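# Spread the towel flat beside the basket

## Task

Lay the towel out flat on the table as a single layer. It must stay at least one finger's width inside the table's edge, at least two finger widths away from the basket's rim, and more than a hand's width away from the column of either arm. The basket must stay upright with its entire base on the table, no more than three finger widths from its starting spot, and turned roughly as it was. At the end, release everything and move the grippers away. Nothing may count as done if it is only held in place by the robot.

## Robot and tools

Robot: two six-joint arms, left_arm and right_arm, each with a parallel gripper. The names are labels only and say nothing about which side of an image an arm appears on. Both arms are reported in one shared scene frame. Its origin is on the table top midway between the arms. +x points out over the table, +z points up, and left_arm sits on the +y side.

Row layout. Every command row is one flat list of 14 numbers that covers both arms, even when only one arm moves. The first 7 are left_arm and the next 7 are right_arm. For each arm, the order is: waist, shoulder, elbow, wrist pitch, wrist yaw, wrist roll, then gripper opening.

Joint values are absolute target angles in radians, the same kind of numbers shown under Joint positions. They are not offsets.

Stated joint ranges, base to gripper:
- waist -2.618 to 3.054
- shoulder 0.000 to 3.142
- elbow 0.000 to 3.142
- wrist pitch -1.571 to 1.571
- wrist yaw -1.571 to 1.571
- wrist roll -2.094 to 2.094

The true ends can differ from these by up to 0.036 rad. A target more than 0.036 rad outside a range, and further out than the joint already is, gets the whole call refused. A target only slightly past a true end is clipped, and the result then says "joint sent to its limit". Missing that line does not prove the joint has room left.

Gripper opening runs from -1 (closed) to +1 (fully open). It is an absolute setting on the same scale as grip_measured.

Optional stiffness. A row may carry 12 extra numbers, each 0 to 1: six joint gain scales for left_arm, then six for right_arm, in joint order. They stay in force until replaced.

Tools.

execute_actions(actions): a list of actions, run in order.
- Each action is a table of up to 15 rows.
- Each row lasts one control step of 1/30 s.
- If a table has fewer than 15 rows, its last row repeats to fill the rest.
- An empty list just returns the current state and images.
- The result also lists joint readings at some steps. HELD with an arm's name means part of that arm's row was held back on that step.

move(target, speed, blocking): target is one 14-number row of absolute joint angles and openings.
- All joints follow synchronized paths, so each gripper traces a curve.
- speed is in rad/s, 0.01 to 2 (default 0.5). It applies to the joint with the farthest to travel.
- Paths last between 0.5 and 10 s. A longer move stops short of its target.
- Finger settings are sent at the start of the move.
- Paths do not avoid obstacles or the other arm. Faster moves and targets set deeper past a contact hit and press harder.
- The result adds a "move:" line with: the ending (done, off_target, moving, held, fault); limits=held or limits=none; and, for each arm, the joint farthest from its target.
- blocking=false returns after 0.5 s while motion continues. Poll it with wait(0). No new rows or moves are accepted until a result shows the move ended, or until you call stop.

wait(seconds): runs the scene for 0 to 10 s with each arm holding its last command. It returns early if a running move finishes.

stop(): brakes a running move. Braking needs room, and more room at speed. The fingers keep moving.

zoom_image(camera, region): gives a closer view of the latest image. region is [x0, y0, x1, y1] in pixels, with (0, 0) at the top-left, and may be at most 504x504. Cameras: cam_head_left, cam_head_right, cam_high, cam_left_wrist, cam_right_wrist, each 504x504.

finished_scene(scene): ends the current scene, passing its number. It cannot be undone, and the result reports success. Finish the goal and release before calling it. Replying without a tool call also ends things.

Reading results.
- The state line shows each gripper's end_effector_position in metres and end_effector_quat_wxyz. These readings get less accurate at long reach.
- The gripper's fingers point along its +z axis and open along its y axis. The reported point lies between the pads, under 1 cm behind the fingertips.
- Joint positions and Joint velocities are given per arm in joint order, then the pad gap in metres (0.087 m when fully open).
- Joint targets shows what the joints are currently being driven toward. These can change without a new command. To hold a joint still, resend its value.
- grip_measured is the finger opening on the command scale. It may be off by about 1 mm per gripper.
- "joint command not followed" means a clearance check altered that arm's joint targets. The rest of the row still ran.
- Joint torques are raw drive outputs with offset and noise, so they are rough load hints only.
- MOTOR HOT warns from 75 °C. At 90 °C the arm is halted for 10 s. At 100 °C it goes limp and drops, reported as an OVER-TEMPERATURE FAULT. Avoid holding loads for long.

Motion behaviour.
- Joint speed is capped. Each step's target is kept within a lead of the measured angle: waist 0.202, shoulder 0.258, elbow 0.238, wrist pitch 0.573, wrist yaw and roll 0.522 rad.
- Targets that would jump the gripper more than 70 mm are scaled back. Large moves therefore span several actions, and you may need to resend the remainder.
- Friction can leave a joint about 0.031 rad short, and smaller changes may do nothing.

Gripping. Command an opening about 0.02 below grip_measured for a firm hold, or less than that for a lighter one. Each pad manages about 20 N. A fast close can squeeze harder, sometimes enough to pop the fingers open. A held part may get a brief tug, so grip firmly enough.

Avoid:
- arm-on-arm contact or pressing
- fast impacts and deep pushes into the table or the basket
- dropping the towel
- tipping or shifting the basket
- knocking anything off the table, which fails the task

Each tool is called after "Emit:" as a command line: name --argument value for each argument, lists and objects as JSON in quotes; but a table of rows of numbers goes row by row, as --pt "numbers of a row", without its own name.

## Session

Emit:
execute_actions --actions '[]'

Scene clock: 0.00 s.
left_arm: end_effector_position=(+0.2004, +0.6150, +0.0951) grip_measured=+0.990 end_effector_quat_wxyz=(-0.070, -0.419, +0.905, +0.009) | right_arm: end_effector_position=(+0.1239, -0.5287, +0.3336) grip_measured=+1.000 end_effector_quat_wxyz=(+0.082, -0.212, +0.787, -0.573)
Joint names: [waist, shoulder, elbow, wrist pitch, wrist yaw, wrist roll]
Joint positions: left_arm=[ 0.945  2.11   1.86  -1.428 -0.091  0.135  0.087] | right_arm=[-0.237  0.612  1.026 -0.861  0.701 -1.392  0.087]
Joint velocities: left_arm=[ 0.007  0.022 -0.017  0.066 -0.022  0.022 -0.   ] | right_arm=[ 0.017  0.002  0.017  0.051 -0.037 -0.051  0.   ]
Joint torques (N m, as the arm reports them, + toward a larger angle): no reading
Motor temperatures (°C, as the motors report them): left_arm=[28 31 30 31 30 30] | right_arm=[27 31 31 31 27 31]
Joint targets: left_arm=[0.945 2.110 1.860 -1.428 -0.091 0.135] | right_arm=[-0.237 0.612 1.026 -0.861 0.701 -1.392]
Joint stiffness scale: left_arm=[1. 1. 1. 1. 1. 1.] | right_arm=[1. 1. 1. 1. 1. 1.]

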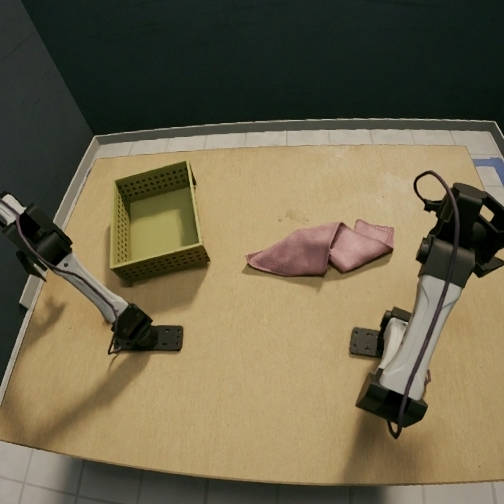

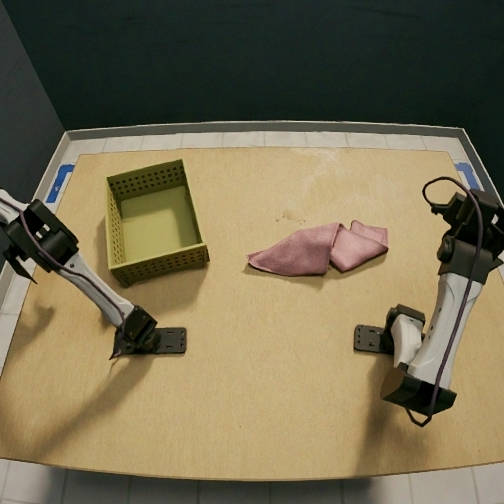

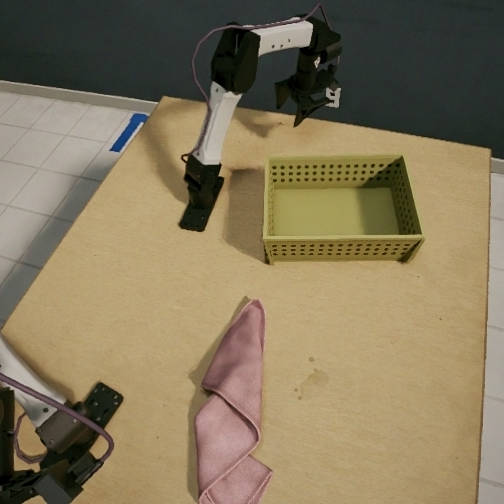

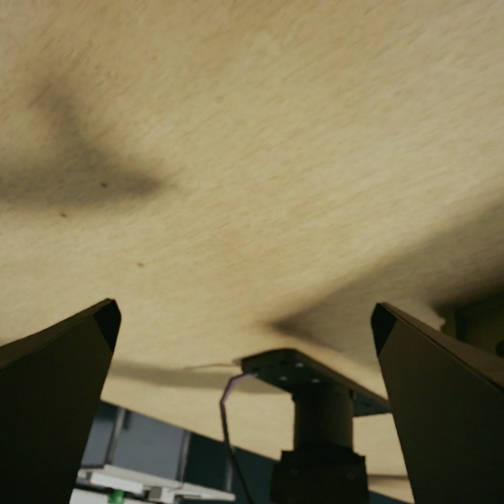

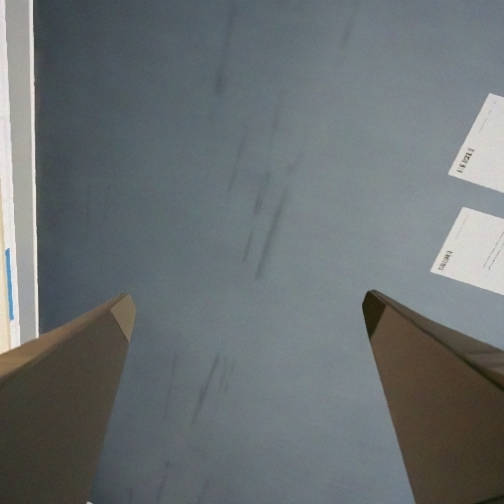

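Emit:
zoom_image --camera "cam_head_left" --region '[230,190,410,300]'

Emit:
zoom_image --camera "cam_high" --region '[130,284,350,504]'

Region (230, 190, 410, 300) of cam_head_left's 504x504 image, scaled by 2.800, with more detail than that image has.

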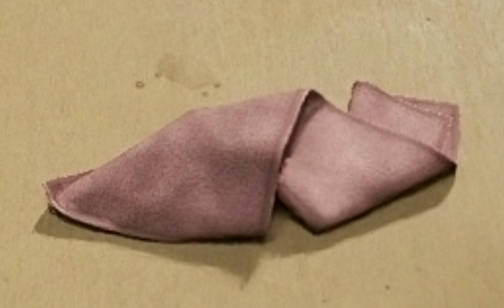

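Region (130, 284, 350, 504) of cam_high's 504x504 image, scaled by 2.291, with more detail than that image has.

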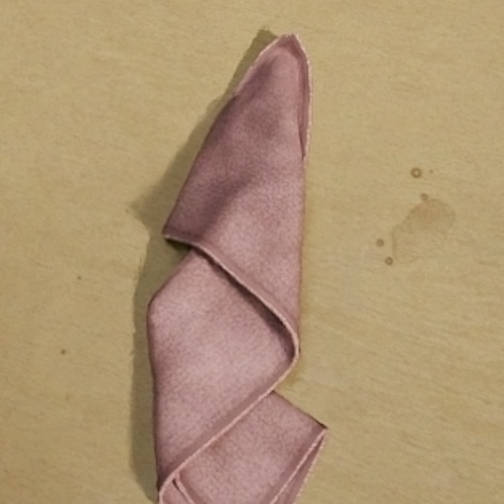

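Emit:
move --target '[0.8,1.4,1.6,-1.0,0,0,0.2, 0.03,1.5,1.5,-1.2,0,0,0.2]' --speed 1.3

Emit:
move --target '[-1.1,1.6,1.7,-0.8,0,0,0.2, 0.03,2.15,1.79,-1.19,0,0,0.2]' --speed 1.3

Emit:
move --target '[-1.245,2.17,1.79,-0.57,0,0,0.2, 0.03,2.15,1.79,-1.19,0,0,0.2]' --speed 0.7

Scene clock: 4.33 s.
left_arm: end_effector_position=(+0.2574, +0.5814, +0.2702) grip_measured=+0.200 end_effector_quat_wxyz=(+0.327, -0.392, +0.845, +0.159) | right_arm: end_effector_position=(+0.3259, -0.3786, +0.1905) grip_measured=+0.200 end_effector_quat_wxyz=(+0.193, +0.074, +0.978, -0.020)
Joint names: [waist, shoulder, elbow, wrist pitch, wrist yaw, wrist roll]
Joint positions: left_arm=[ 0.809  1.412  1.613 -1.027 -0.01   0.007  0.053] | right_arm=[ 0.02   1.485  1.488 -1.182  0.01  -0.006  0.052]
Joint velocities: left_arm=[-0.012  0.002 -0.002 -0.022  0.022  0.007 -0.001] | right_arm=[ 0.007  0.002  0.002 -0.095 -0.007 -0.007  0.   ]
Joint torques (N m, as the arm reports them, + toward a larger angle): left_arm=[-1.18 -5.97  5.06  1.81 -0.03 -0.02] | right_arm=[ 0.74 -5.7   9.83  1.22 -0.07 -0.03]
Motor temperatures (°C, as the motors report them): left_arm=[28 32 30 32 30 30] | right_arm=[27 31 31 32 27 31]
Joint targets: left_arm=[0.800 1.400 1.600 -1.000 -0.000 0.000] | right_arm=[0.030 1.500 1.500 -1.200 -0.000 0.000]
Joint stiffness scale: left_arm=[1. 1. 1. 1. 1. 1.] | right_arm=[1. 1. 1. 1. 1. 1.]
move: off_target (left_arm); limits=none; left_arm: farthest joint: the wrist pitch, 0.027 radians from its target (0.428 radians at the start); right_arm: farthest joint: the wrist pitch, 0.018 radians from its target (0.342 radians at the start)

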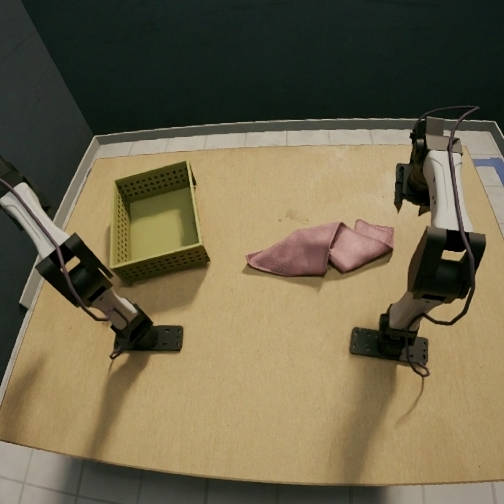

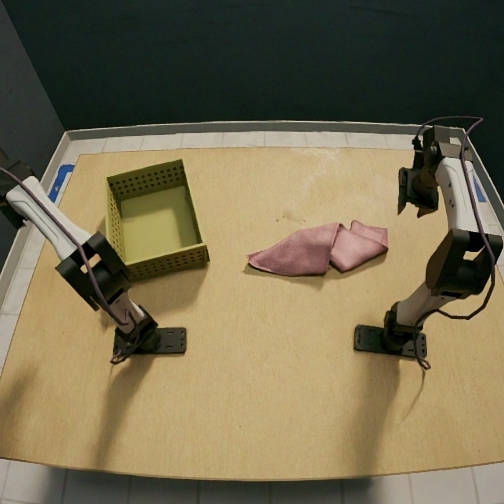

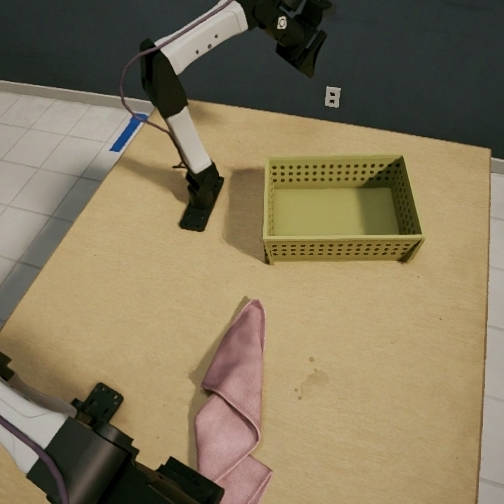

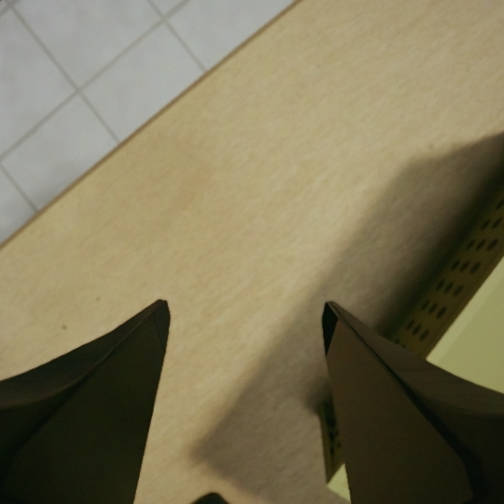

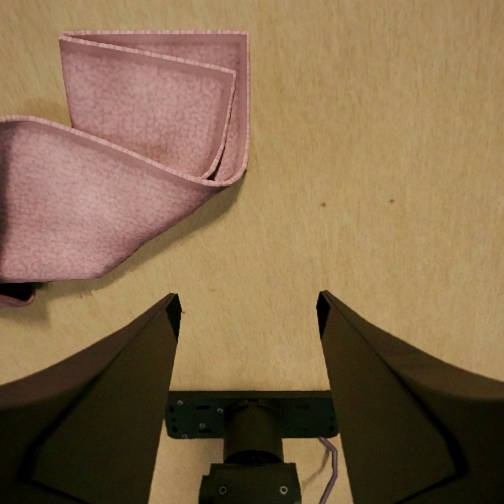

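Scene clock: 6.47 s.
left_arm: end_effector_position=(+0.2504, -0.0452, +0.2599) grip_measured=+0.200 end_effector_quat_wxyz=(+0.351, +0.456, +0.793, -0.199) | right_arm: end_effector_position=(+0.4046, -0.3909, +0.0584) grip_measured=+0.200 end_effector_quat_wxyz=(+0.019, +0.075, +0.997, -0.006)
Joint names: [waist, shoulder, elbow, wrist pitch, wrist yaw, wrist roll]
Joint positions: left_arm=[-1.1    1.588  1.676 -0.827  0.001  0.007  0.053] | right_arm=[ 0.02   2.129  1.778 -1.181  0.01  -0.006  0.052]
Joint velocities: left_arm=[-0.007  0.012 -0.012 -0.007  0.007 -0.007 -0.001] | right_arm=[-0.012  0.002 -0.012 -0.007  0.007 -0.095 -0.001]
Joint torques (N m, as the arm reports them, + toward a larger angle): left_arm=[-0.42 -6.21  8.07  1.93 -0.13 -0.02] | right_arm=[  0.72 -11.44   9.34   0.49  -0.06  -0.04]
Motor temperatures (°C, as the motors report them): left_arm=[28 32 30 32 30 30] | right_arm=[27 32 32 32 27 31]
Joint targets: left_arm=[-1.100 1.600 1.700 -0.800 -0.000 -0.000] | right_arm=[0.030 2.150 1.790 -1.190 0.000 -0.000]
Joint stiffness scale: left_arm=[1. 1. 1. 1. 1. 1.] | right_arm=[1. 1. 1. 1. 1. 1.]
move: off_target (left_arm, right_arm); limits=none; left_arm: farthest joint: the wrist pitch, 0.027 radians from its target (0.227 radians at the start); right_arm: farthest joint: the shoulder, 0.021 radians from its target (0.665 radians at the start)

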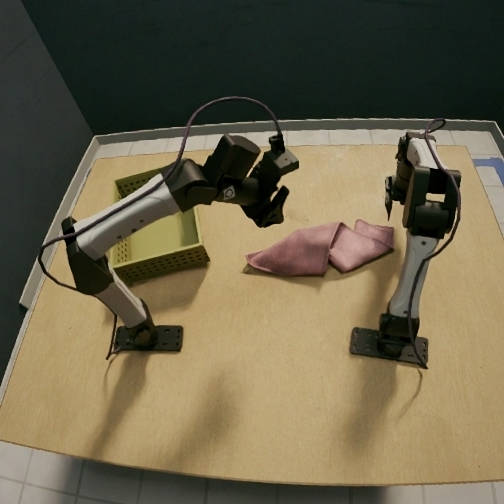

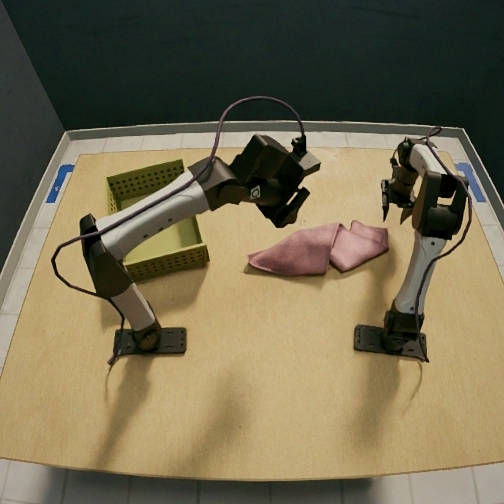

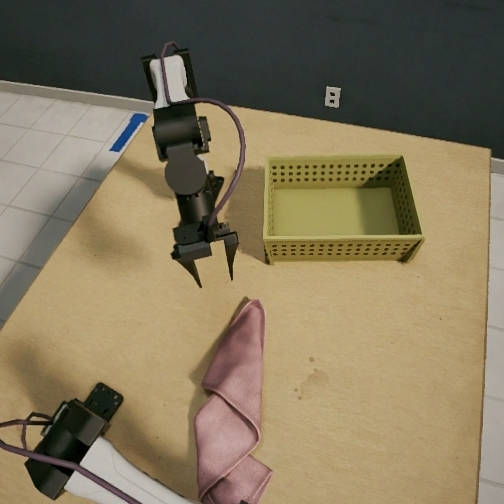

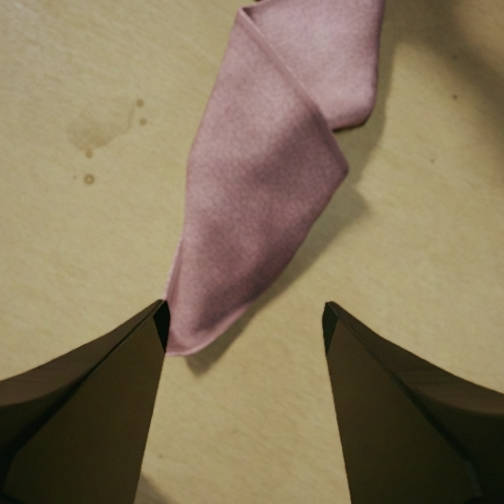

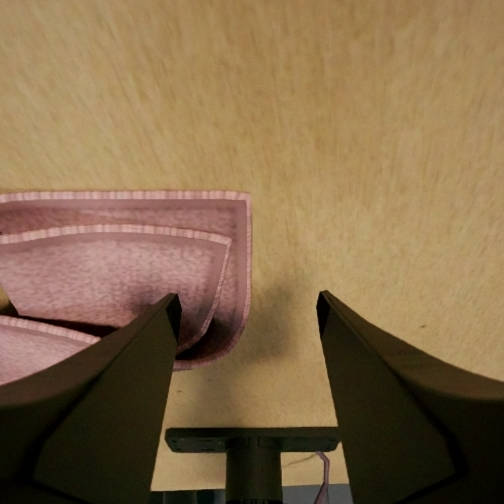

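Scene clock: 8.07 s.
left_arm: end_effector_position=(+0.2348, -0.1615, +0.0524) grip_measured=+0.200 end_effector_quat_wxyz=(+0.230, +0.537, +0.797, -0.153) | right_arm: end_effector_position=(+0.4046, -0.3909, +0.0584) grip_measured=+0.200 end_effector_quat_wxyz=(+0.019, +0.075, +0.997, -0.006)
Joint names: [waist, shoulder, elbow, wrist pitch, wrist yaw, wrist roll]
Joint positions: left_arm=[-1.24   2.181  1.766 -0.596  0.001  0.007  0.053] | right_arm=[ 0.02   2.129  1.778 -1.181  0.01  -0.006  0.052]
Joint velocities: left_arm=[-0.002 -0.007 -0.007  0.051 -0.007  0.081 -0.002] | right_arm=[ 0.002  0.002 -0.002 -0.022 -0.037 -0.007  0.   ]
Joint torques (N m, as the arm reports them, + toward a larger angle): left_arm=[ -0.63 -12.87   8.14   1.62  -0.1   -0.02] | right_arm=[  0.72 -11.44   9.34   0.49  -0.06  -0.04]
Motor temperatures (°C, as the motors report them): left_arm=[28 32 31 33 30 30] | right_arm=[27 32 32 32 27 31]
Joint targets: left_arm=[-1.245 2.170 1.790 -0.570 -0.000 -0.000] | right_arm=[0.030 2.150 1.790 -1.190 0.000 0.000]
Joint stiffness scale: left_arm=[1. 1. 1. 1. 1. 1.] | right_arm=[1. 1. 1. 1. 1. 1.]
move: off_target (left_arm, right_arm); limits=none; left_arm: farthest joint: the wrist pitch, 0.026 radians from its target (0.257 radians at the start); right_arm: farthest joint: the shoulder, 0.021 radians from its target (0.021 radians at the start)

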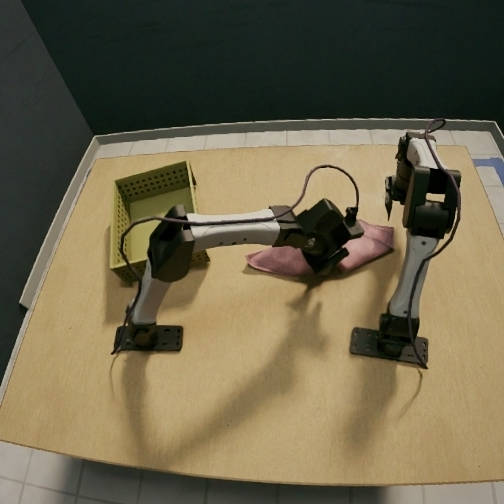

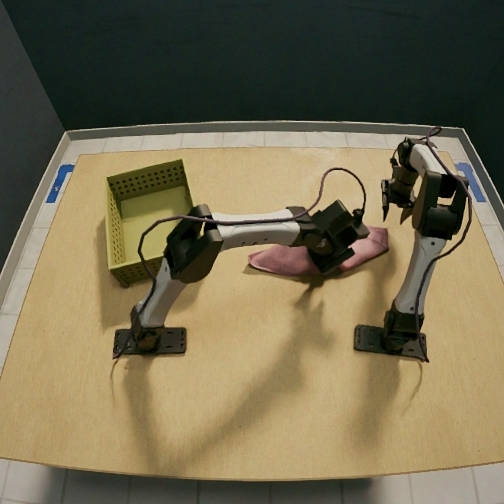

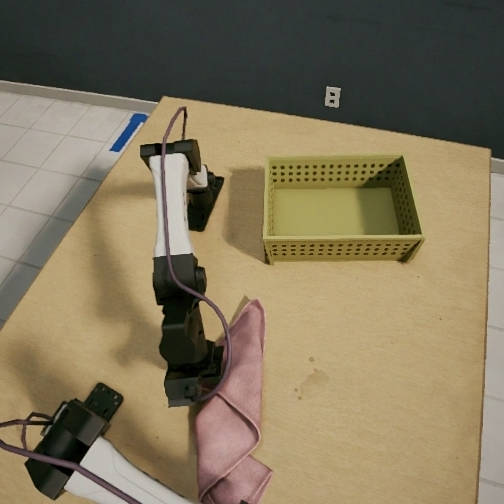

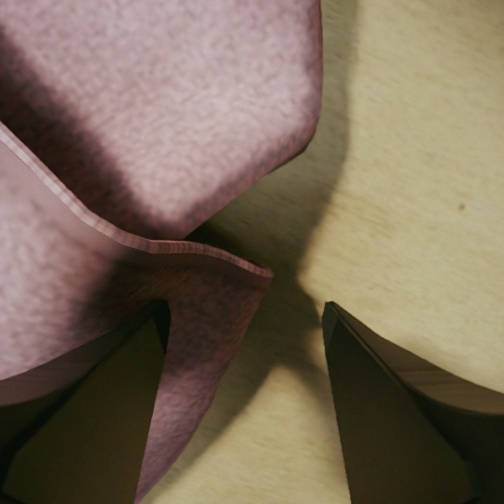

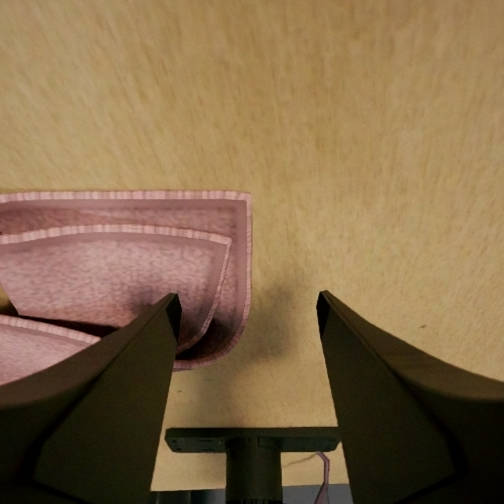

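Emit:
move --target '[-1.22,2.24,1.78,-0.55,0,0,0.2, 0.075,2.25,1.79,-1.21,0,0,0.1]' --speed 0.25

Scene clock: 9.60 s.
left_arm: end_effector_position=(+0.2406, -0.1597, +0.0282) grip_measured=+0.200 end_effector_quat_wxyz=(+0.218, +0.534, +0.804, -0.143) | right_arm: end_effector_position=(+0.3955, -0.3716, +0.0231) grip_measured=+0.100 end_effector_quat_wxyz=(-0.041, +0.051, +0.998, -0.002)
Joint names: [waist, shoulder, elbow, wrist pitch, wrist yaw, wrist roll]
Joint positions: left_arm=[-1.229  2.234  1.766 -0.577  0.001  0.007  0.053] | right_arm=[ 0.067  2.232  1.778 -1.198  0.009 -0.006  0.048]
Joint velocities: left_arm=[-0.007 -0.007 -0.017  0.037  0.11   0.051 -0.001] | right_arm=[ 0.002 -0.002 -0.017 -0.051 -0.022  0.007  0.   ]
Joint torques (N m, as the arm reports them, + toward a larger angle): left_arm=[  0.42 -11.76   7.32   1.57  -0.1    0.  ] | right_arm=[  0.47 -12.13   8.91   0.17  -0.05  -0.05]
Motor temperatures (°C, as the motors report them): left_arm=[28 33 31 33 30 30] | right_arm=[27 33 32 32 27 31]
Joint targets: left_arm=[-1.220 2.240 1.780 -0.550 0.000 0.000] | right_arm=[0.075 2.250 1.790 -1.210 0.000 -0.000]
Joint stiffness scale: left_arm=[1. 1. 1. 1. 1. 1.] | right_arm=[1. 1. 1. 1. 1. 1.]
move: off_target (left_arm); limits=none; left_arm: farthest joint: the wrist pitch, 0.027 radians from its target (0.045 radians at the start); right_arm: farthest joint: the shoulder, 0.018 radians from its target (0.121 radians at the start)

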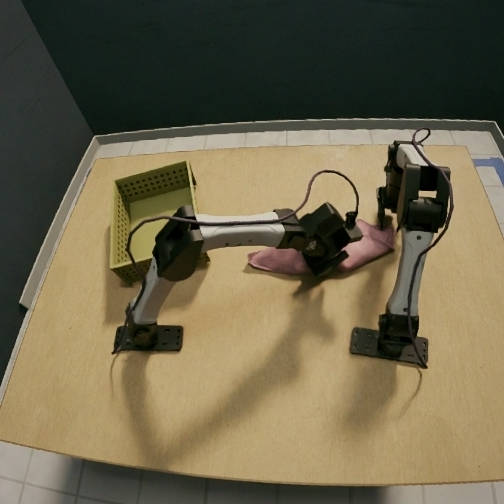

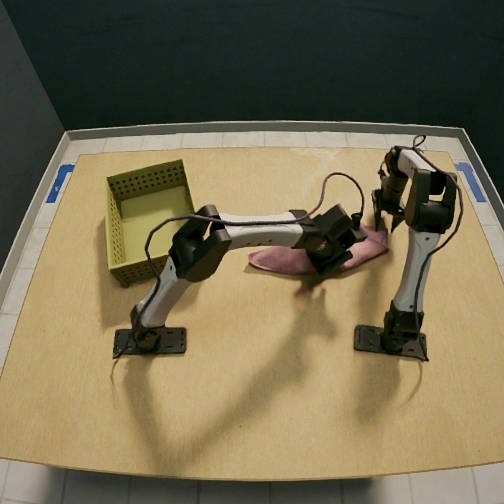

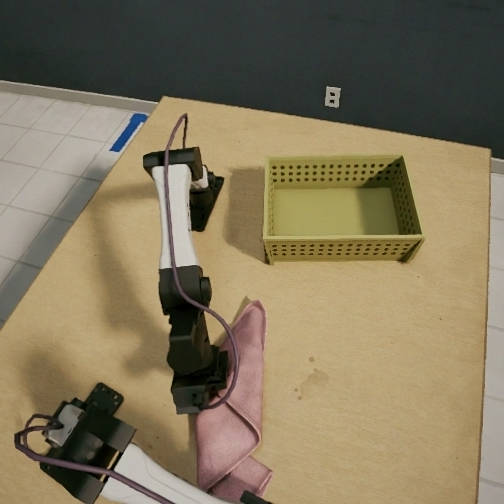

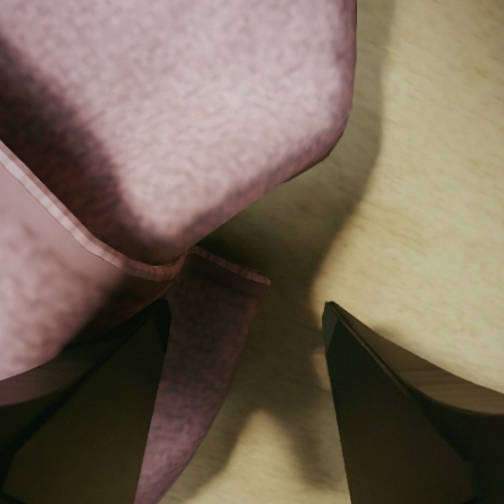

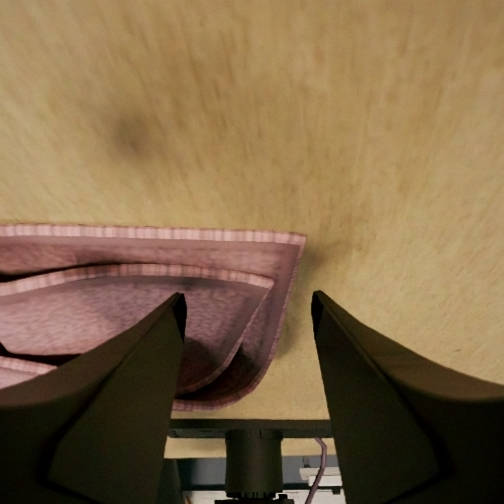

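Emit:
move --target '[-1.21,2.27,1.78,-0.54,0,0,0.2, 0.065,2.25,1.79,-1.13,0,0,0.1]' --speed 0.2

Emit:
move --target '[-1.21,2.295,1.78,-0.53,0,0,0.2, 0.065,2.295,1.79,-1.115,0,0,0.1]' --speed 0.15

Scene clock: 11.13 s.
left_arm: end_effector_position=(+0.2452, -0.1583, +0.0158) grip_measured=+0.200 end_effector_quat_wxyz=(+0.212, +0.532, +0.808, -0.138) | right_arm: end_effector_position=(+0.4105, -0.3732, +0.0198) grip_measured=+0.100 end_effector_quat_wxyz=(-0.010, +0.051, +0.999, -0.004)
Joint names: [waist, shoulder, elbow, wrist pitch, wrist yaw, wrist roll]
Joint positions: left_arm=[-1.219  2.261  1.766 -0.564  0.001  0.007  0.052] | right_arm=[ 0.067  2.232  1.778 -1.137  0.009 -0.006  0.048]
Joint velocities: left_arm=[ 0.012 -0.022  0.002 -0.095 -0.022 -0.007  0.001] | right_arm=[-0.012 -0.012  0.007  0.022  0.007 -0.037 -0.001]
Joint torques (N m, as the arm reports them, + toward a larger angle): left_arm=[  0.51 -11.79   7.3    1.5   -0.1   -0.03] | right_arm=[ -0.31 -12.32   9.11   0.53  -0.05  -0.04]
Motor temperatures (°C, as the motors report them): left_arm=[28 34 31 33 30 30] | right_arm=[27 33 33 32 27 31]
Joint targets: left_arm=[-1.210 2.270 1.780 -0.540 -0.000 -0.000] | right_arm=[0.065 2.250 1.790 -1.130 -0.000 0.000]
Joint stiffness scale: left_arm=[1. 1. 1. 1. 1. 1.] | right_arm=[1. 1. 1. 1. 1. 1.]
move: off_target (left_arm); limits=none; left_arm: farthest joint: the wrist pitch, 0.024 radians from its target (0.037 radians at the start); right_arm: farthest joint: the shoulder, 0.018 radians from its target (0.018 radians at the start)

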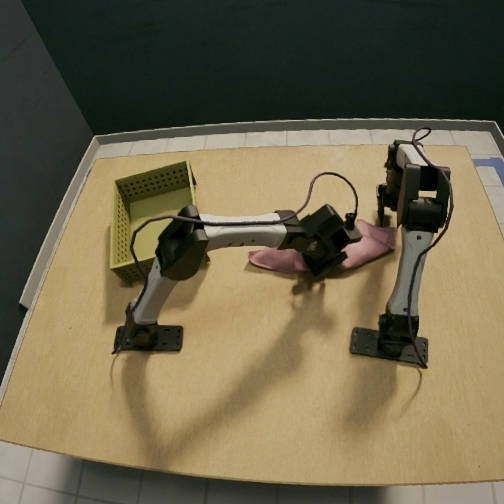

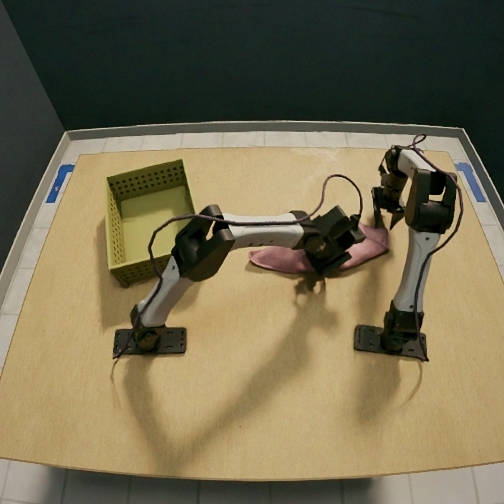

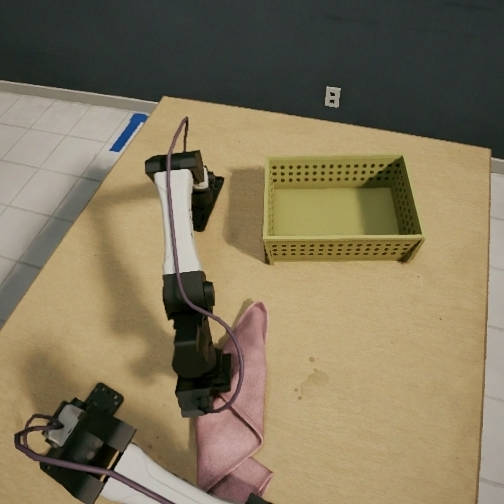

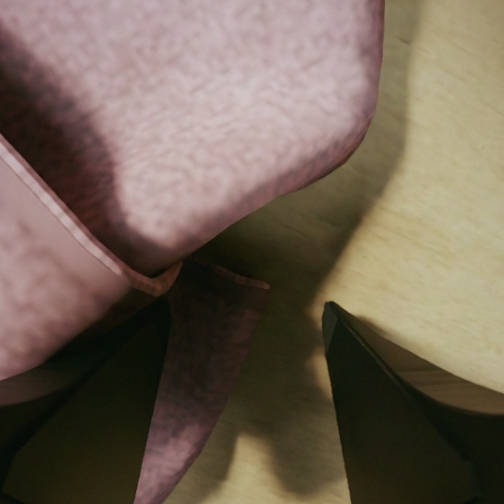

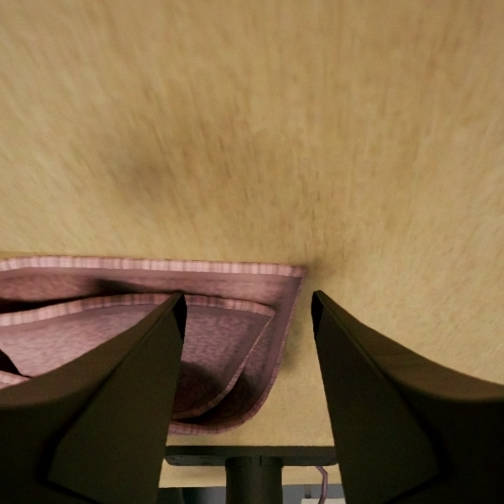

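Scene clock: 11.97 s.
left_arm: end_effector_position=(+0.2458, -0.1595, +0.0076) grip_measured=+0.200 end_effector_quat_wxyz=(+0.210, +0.532, +0.809, -0.137) | right_arm: end_effector_position=(+0.4125, -0.3730, +0.0114) grip_measured=+0.100 end_effector_quat_wxyz=(-0.015, +0.051, +0.999, -0.002)
Joint names: [waist, shoulder, elbow, wrist pitch, wrist yaw, wrist roll]
Joint positions: left_arm=[-1.219  2.279  1.766 -0.551  0.     0.007  0.052] | right_arm=[ 0.067  2.257  1.785 -1.128  0.006 -0.006  0.048]
Joint velocities: left_arm=[-0.007 -0.007  0.002 -0.051  0.007 -0.066 -0.   ] | right_arm=[-0.017  0.007 -0.012  0.037 -0.022  0.007 -0.001]
Joint torques (N m, as the arm reports them, + toward a larger angle): left_arm=[  0.51 -11.3    7.19   1.49  -0.08  -0.02] | right_arm=[ -0.45 -11.     8.4    0.61  -0.01  -0.04]
Motor temperatures (°C, as the motors report them): left_arm=[28 34 31 33 30 30] | right_arm=[27 33 33 32 27 31]
Joint targets: left_arm=[-1.210 2.295 1.780 -0.530 -0.000 -0.000] | right_arm=[0.065 2.295 1.790 -1.115 -0.000 -0.000]
Joint stiffness scale: left_arm=[1. 1. 1. 1. 1. 1.] | right_arm=[1. 1. 1. 1. 1. 1.]
move: off_target (left_arm, right_arm); limits=none; left_arm: farthest joint: the wrist pitch, 0.021 radians from its target (0.034 radians at the start); right_arm: farthest joint: the shoulder, 0.038 radians from its target (0.063 radians at the start)

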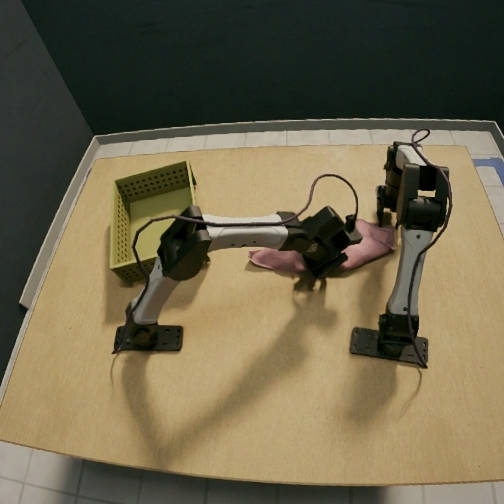

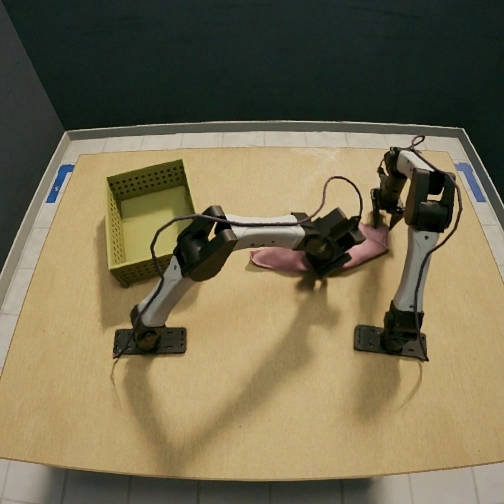

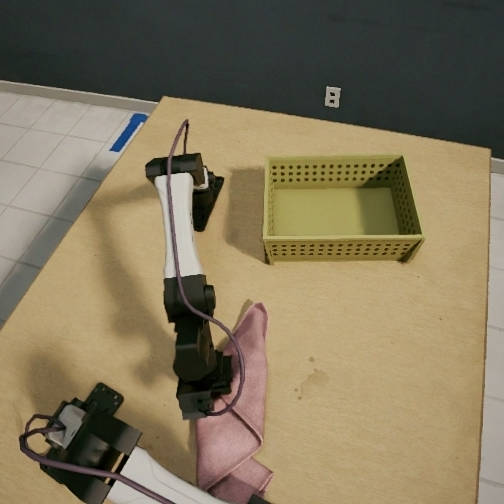

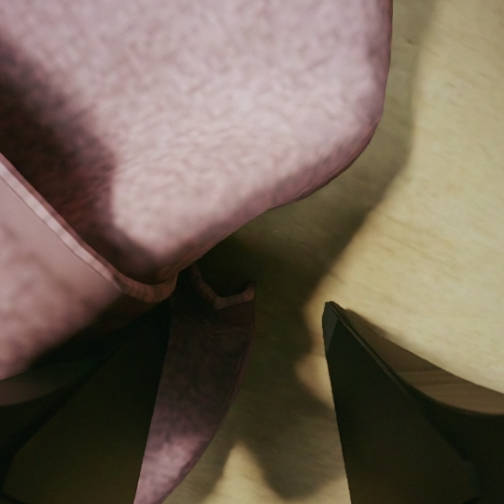

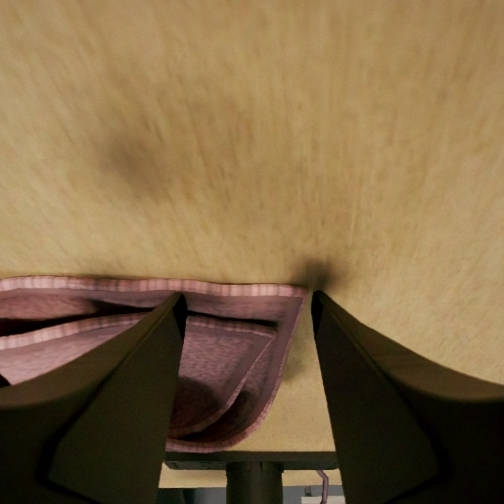

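Emit:
move --target '[-1.2,2.295,1.78,-0.53,0,0,-1, 0.065,2.285,1.79,-1.12,0,0,-1]' --speed 0.15

Emit:
move --target '[-0.83,1.8,2.04,-0.82,0,0,-1, 0.03,1.57,1.89,-1.04,0,0,-1]' --speed 0.5

Scene clock: 18.17 s.
left_arm: end_effector_position=(+0.2515, -0.1593, +0.0084) grip_measured=-0.928 end_effector_quat_wxyz=(+0.215, +0.527, +0.811, -0.138) | right_arm: end_effector_position=(+0.4124, -0.3718, +0.0115) grip_measured=-0.899 end_effector_quat_wxyz=(-0.015, +0.052, +0.999, +0.001)
Joint names: [waist, shoulder, elbow, wrist pitch, wrist yaw, wrist roll]
Joint positions: left_arm=[-1.21   2.279  1.766 -0.541 -0.001  0.005  0.003] | right_arm=[ 0.067  2.257  1.785 -1.129 -0.    -0.004  0.004]
Joint velocities: left_arm=[-0.007 -0.002  0.007 -0.081 -0.081 -0.037  0.134] | right_arm=[-0.007 -0.012 -0.002  0.037  0.022 -0.095  0.164]
Joint torques (N m, as the arm reports them, + toward a larger angle): left_arm=[  0.34 -11.3    7.31   1.4   -0.09  -0.01] | right_arm=[ -0.32 -11.76   8.47   0.54   0.05  -0.04]
Motor temperatures (°C, as the motors report them): left_arm=[28 36 32 33 30 30] | right_arm=[27 35 33 32 27 31]
Joint targets: left_arm=[-1.200 2.295 1.780 -0.530 0.000 -0.000] | right_arm=[0.065 2.285 1.790 -1.120 0.000 0.000]
Joint stiffness scale: left_arm=[1. 1. 1. 1. 1. 1.] | right_arm=[1. 1. 1. 1. 1. 1.]
move: moving (left_arm, right_arm; no rest 5 s after the path's end); limits=none; left_arm: farthest joint: the shoulder, 0.016 radians from its target (0.016 radians at the start); right_arm: farthest joint: the shoulder, 0.028 radians from its target (0.028 radians at the start)

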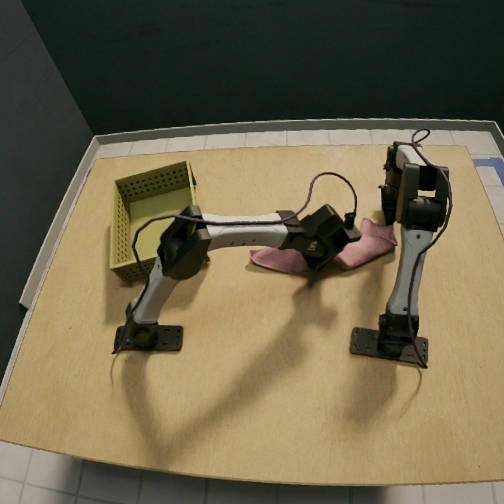

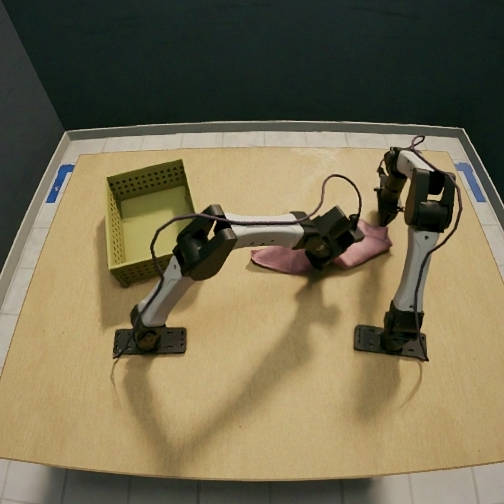

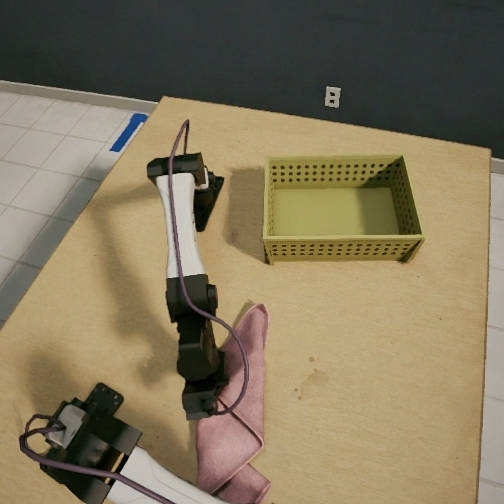

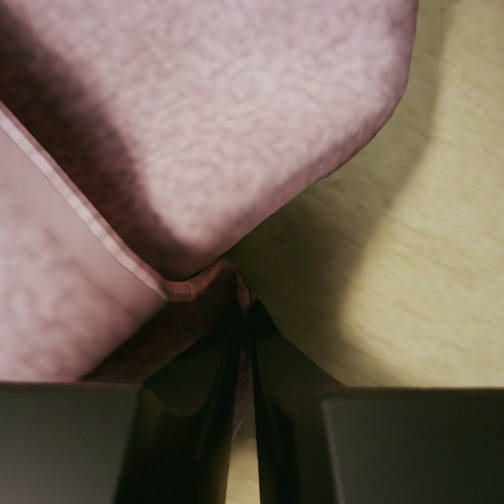

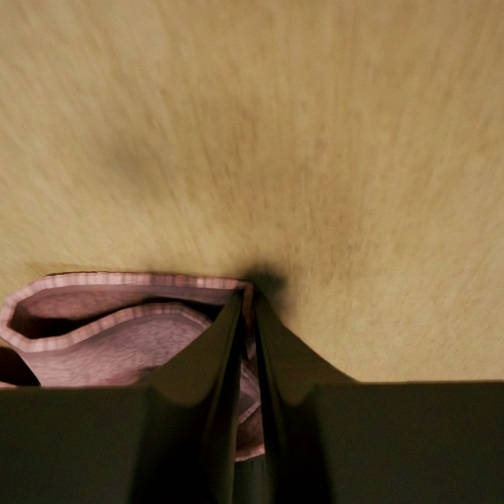

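Scene clock: 24.67 s.
left_arm: end_effector_position=(+0.3886, -0.0259, +0.3044) grip_measured=-0.932 end_effector_quat_wxyz=(+0.430, +0.335, +0.820, -0.173) | right_arm: end_effector_position=(+0.4208, -0.3827, +0.3158) grip_measured=-0.915 end_effector_quat_wxyz=(+0.413, +0.059, +0.909, -0.028)
Joint names: [waist, shoulder, elbow, wrist pitch, wrist yaw, wrist roll]
Joint positions: left_arm=[-0.834  1.81   2.025 -0.82  -0.     0.005  0.003] | right_arm=[ 0.042  1.567  1.886 -1.037 -0.    -0.004  0.004]
Joint velocities: left_arm=[-0.002 -0.002 -0.012  0.051 -0.022 -0.037 -0.128] | right_arm=[ 0.012  0.007  0.002  0.066  0.051 -0.022 -0.112]
Joint torques (N m, as the arm reports them, + toward a larger angle): left_arm=[-0.01 -9.44  7.23  1.77 -0.1   0.  ] | right_arm=[-1.24 -7.32  8.73  2.19  0.04 -0.06]
Motor temperatures (°C, as the motors report them): left_arm=[28 37 33 34 30 30] | right_arm=[28 36 34 33 27 31]
Joint targets: left_arm=[-0.830 1.800 2.040 -0.820 0.000 0.000] | right_arm=[0.030 1.570 1.890 -1.040 0.000 -0.000]
Joint stiffness scale: left_arm=[1. 1. 1. 1. 1. 1.] | right_arm=[1. 1. 1. 1. 1. 1.]
move: moving (left_arm, right_arm; no rest 5 s after the path's end); limits=none; left_arm: farthest joint: the elbow, 0.015 radians from its target (0.274 radians at the start); right_arm: farthest joint: the waist, 0.012 radians from its target (0.037 radians at the start)

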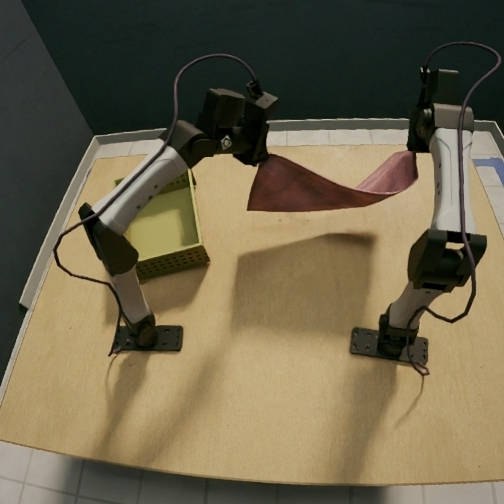

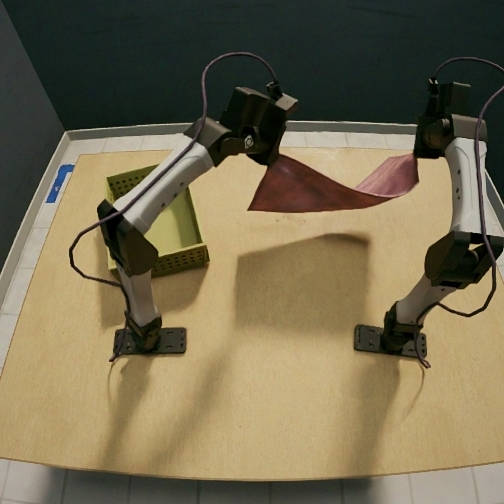

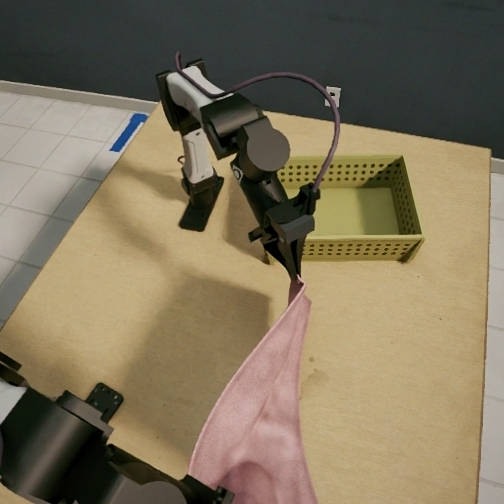

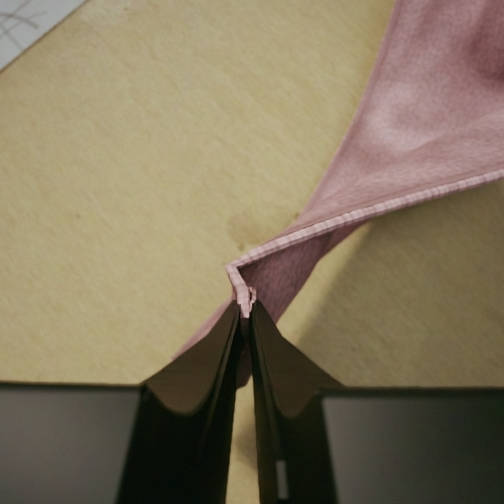

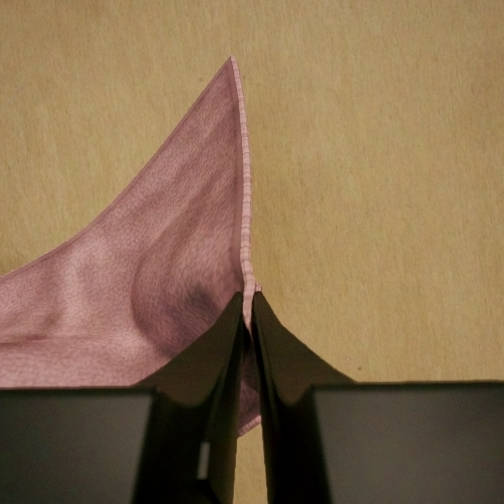

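Emit:
move --target '[-0.6,1.92,1.92,-0.75,0,1.5,-0.955, 0.01,1.765,1.74,-0.78,0,1.5,-0.935]' --speed 1.0

Scene clock: 27.87 s.
left_arm: end_effector_position=(+0.5120, +0.0755, +0.2520) grip_measured=-0.921 end_effector_quat_wxyz=(+0.351, +0.783, +0.481, +0.180) | right_arm: end_effector_position=(+0.5183, -0.3625, +0.2610) grip_measured=-0.893 end_effector_quat_wxyz=(+0.305, +0.674, +0.628, +0.242)
Joint names: [waist, shoulder, elbow, wrist pitch, wrist yaw, wrist roll]
Joint positions: left_arm=[-0.609  1.913  1.93  -0.778 -0.     1.493  0.003] | right_arm=[ 0.024  1.745  1.76  -0.785 -0.     1.491  0.005]
Joint velocities: left_arm=[ 0.012  0.012  0.007 -0.022 -0.037 -0.037  0.   ] | right_arm=[-0.027 -0.002 -0.022  0.051  0.037  0.007  0.001]
Joint torques (N m, as the arm reports them, + toward a larger angle): left_arm=[ 0.48 -9.37  5.64  1.81 -0.05  0.04] | right_arm=[-1.27 -8.57  7.54  2.13  0.08 -0.07]
Motor temperatures (°C, as the motors report them): left_arm=[28 37 33 35 30 30] | right_arm=[28 36 34 34 27 31]
Joint targets: left_arm=[-0.600 1.920 1.920 -0.750 0.000 1.500] | right_arm=[0.010 1.765 1.740 -0.780 0.000 1.500]
Joint stiffness scale: left_arm=[1. 1. 1. 1. 1. 1.] | right_arm=[1. 1. 1. 1. 1. 1.]
move: off_target (left_arm); limits=none; left_arm: farthest joint: the wrist pitch, 0.028 radians from its target (0.070 radians at the start); right_arm: farthest joint: the shoulder, 0.020 radians from its target (0.198 radians at the start)

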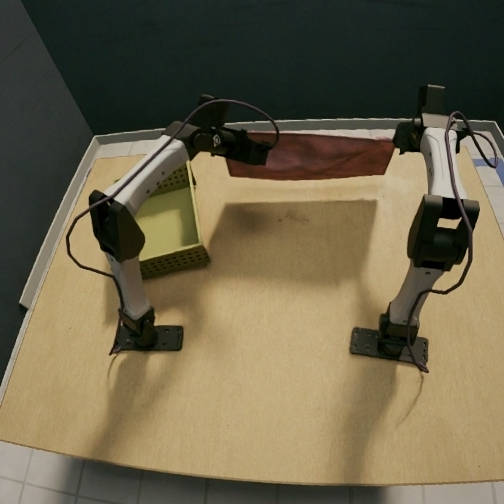

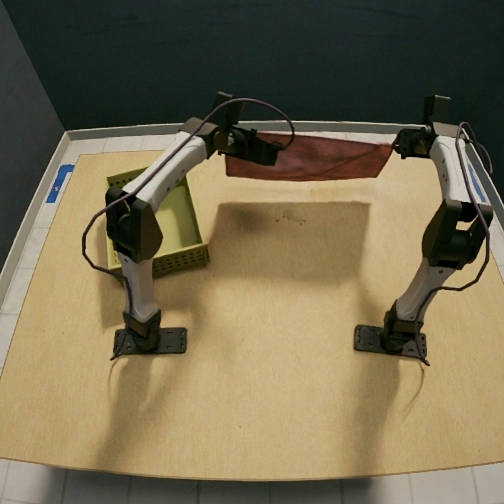

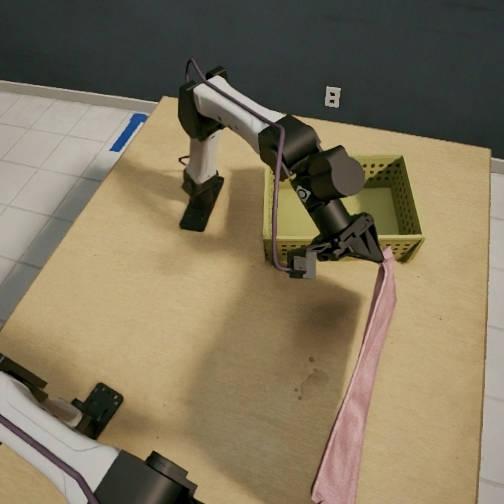

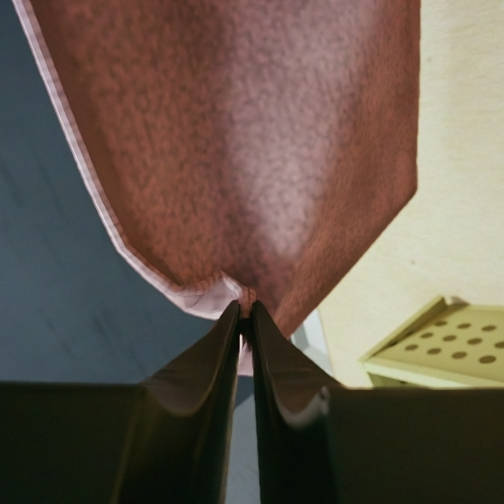

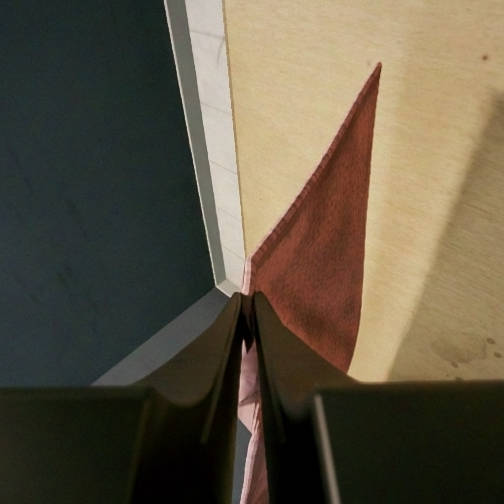

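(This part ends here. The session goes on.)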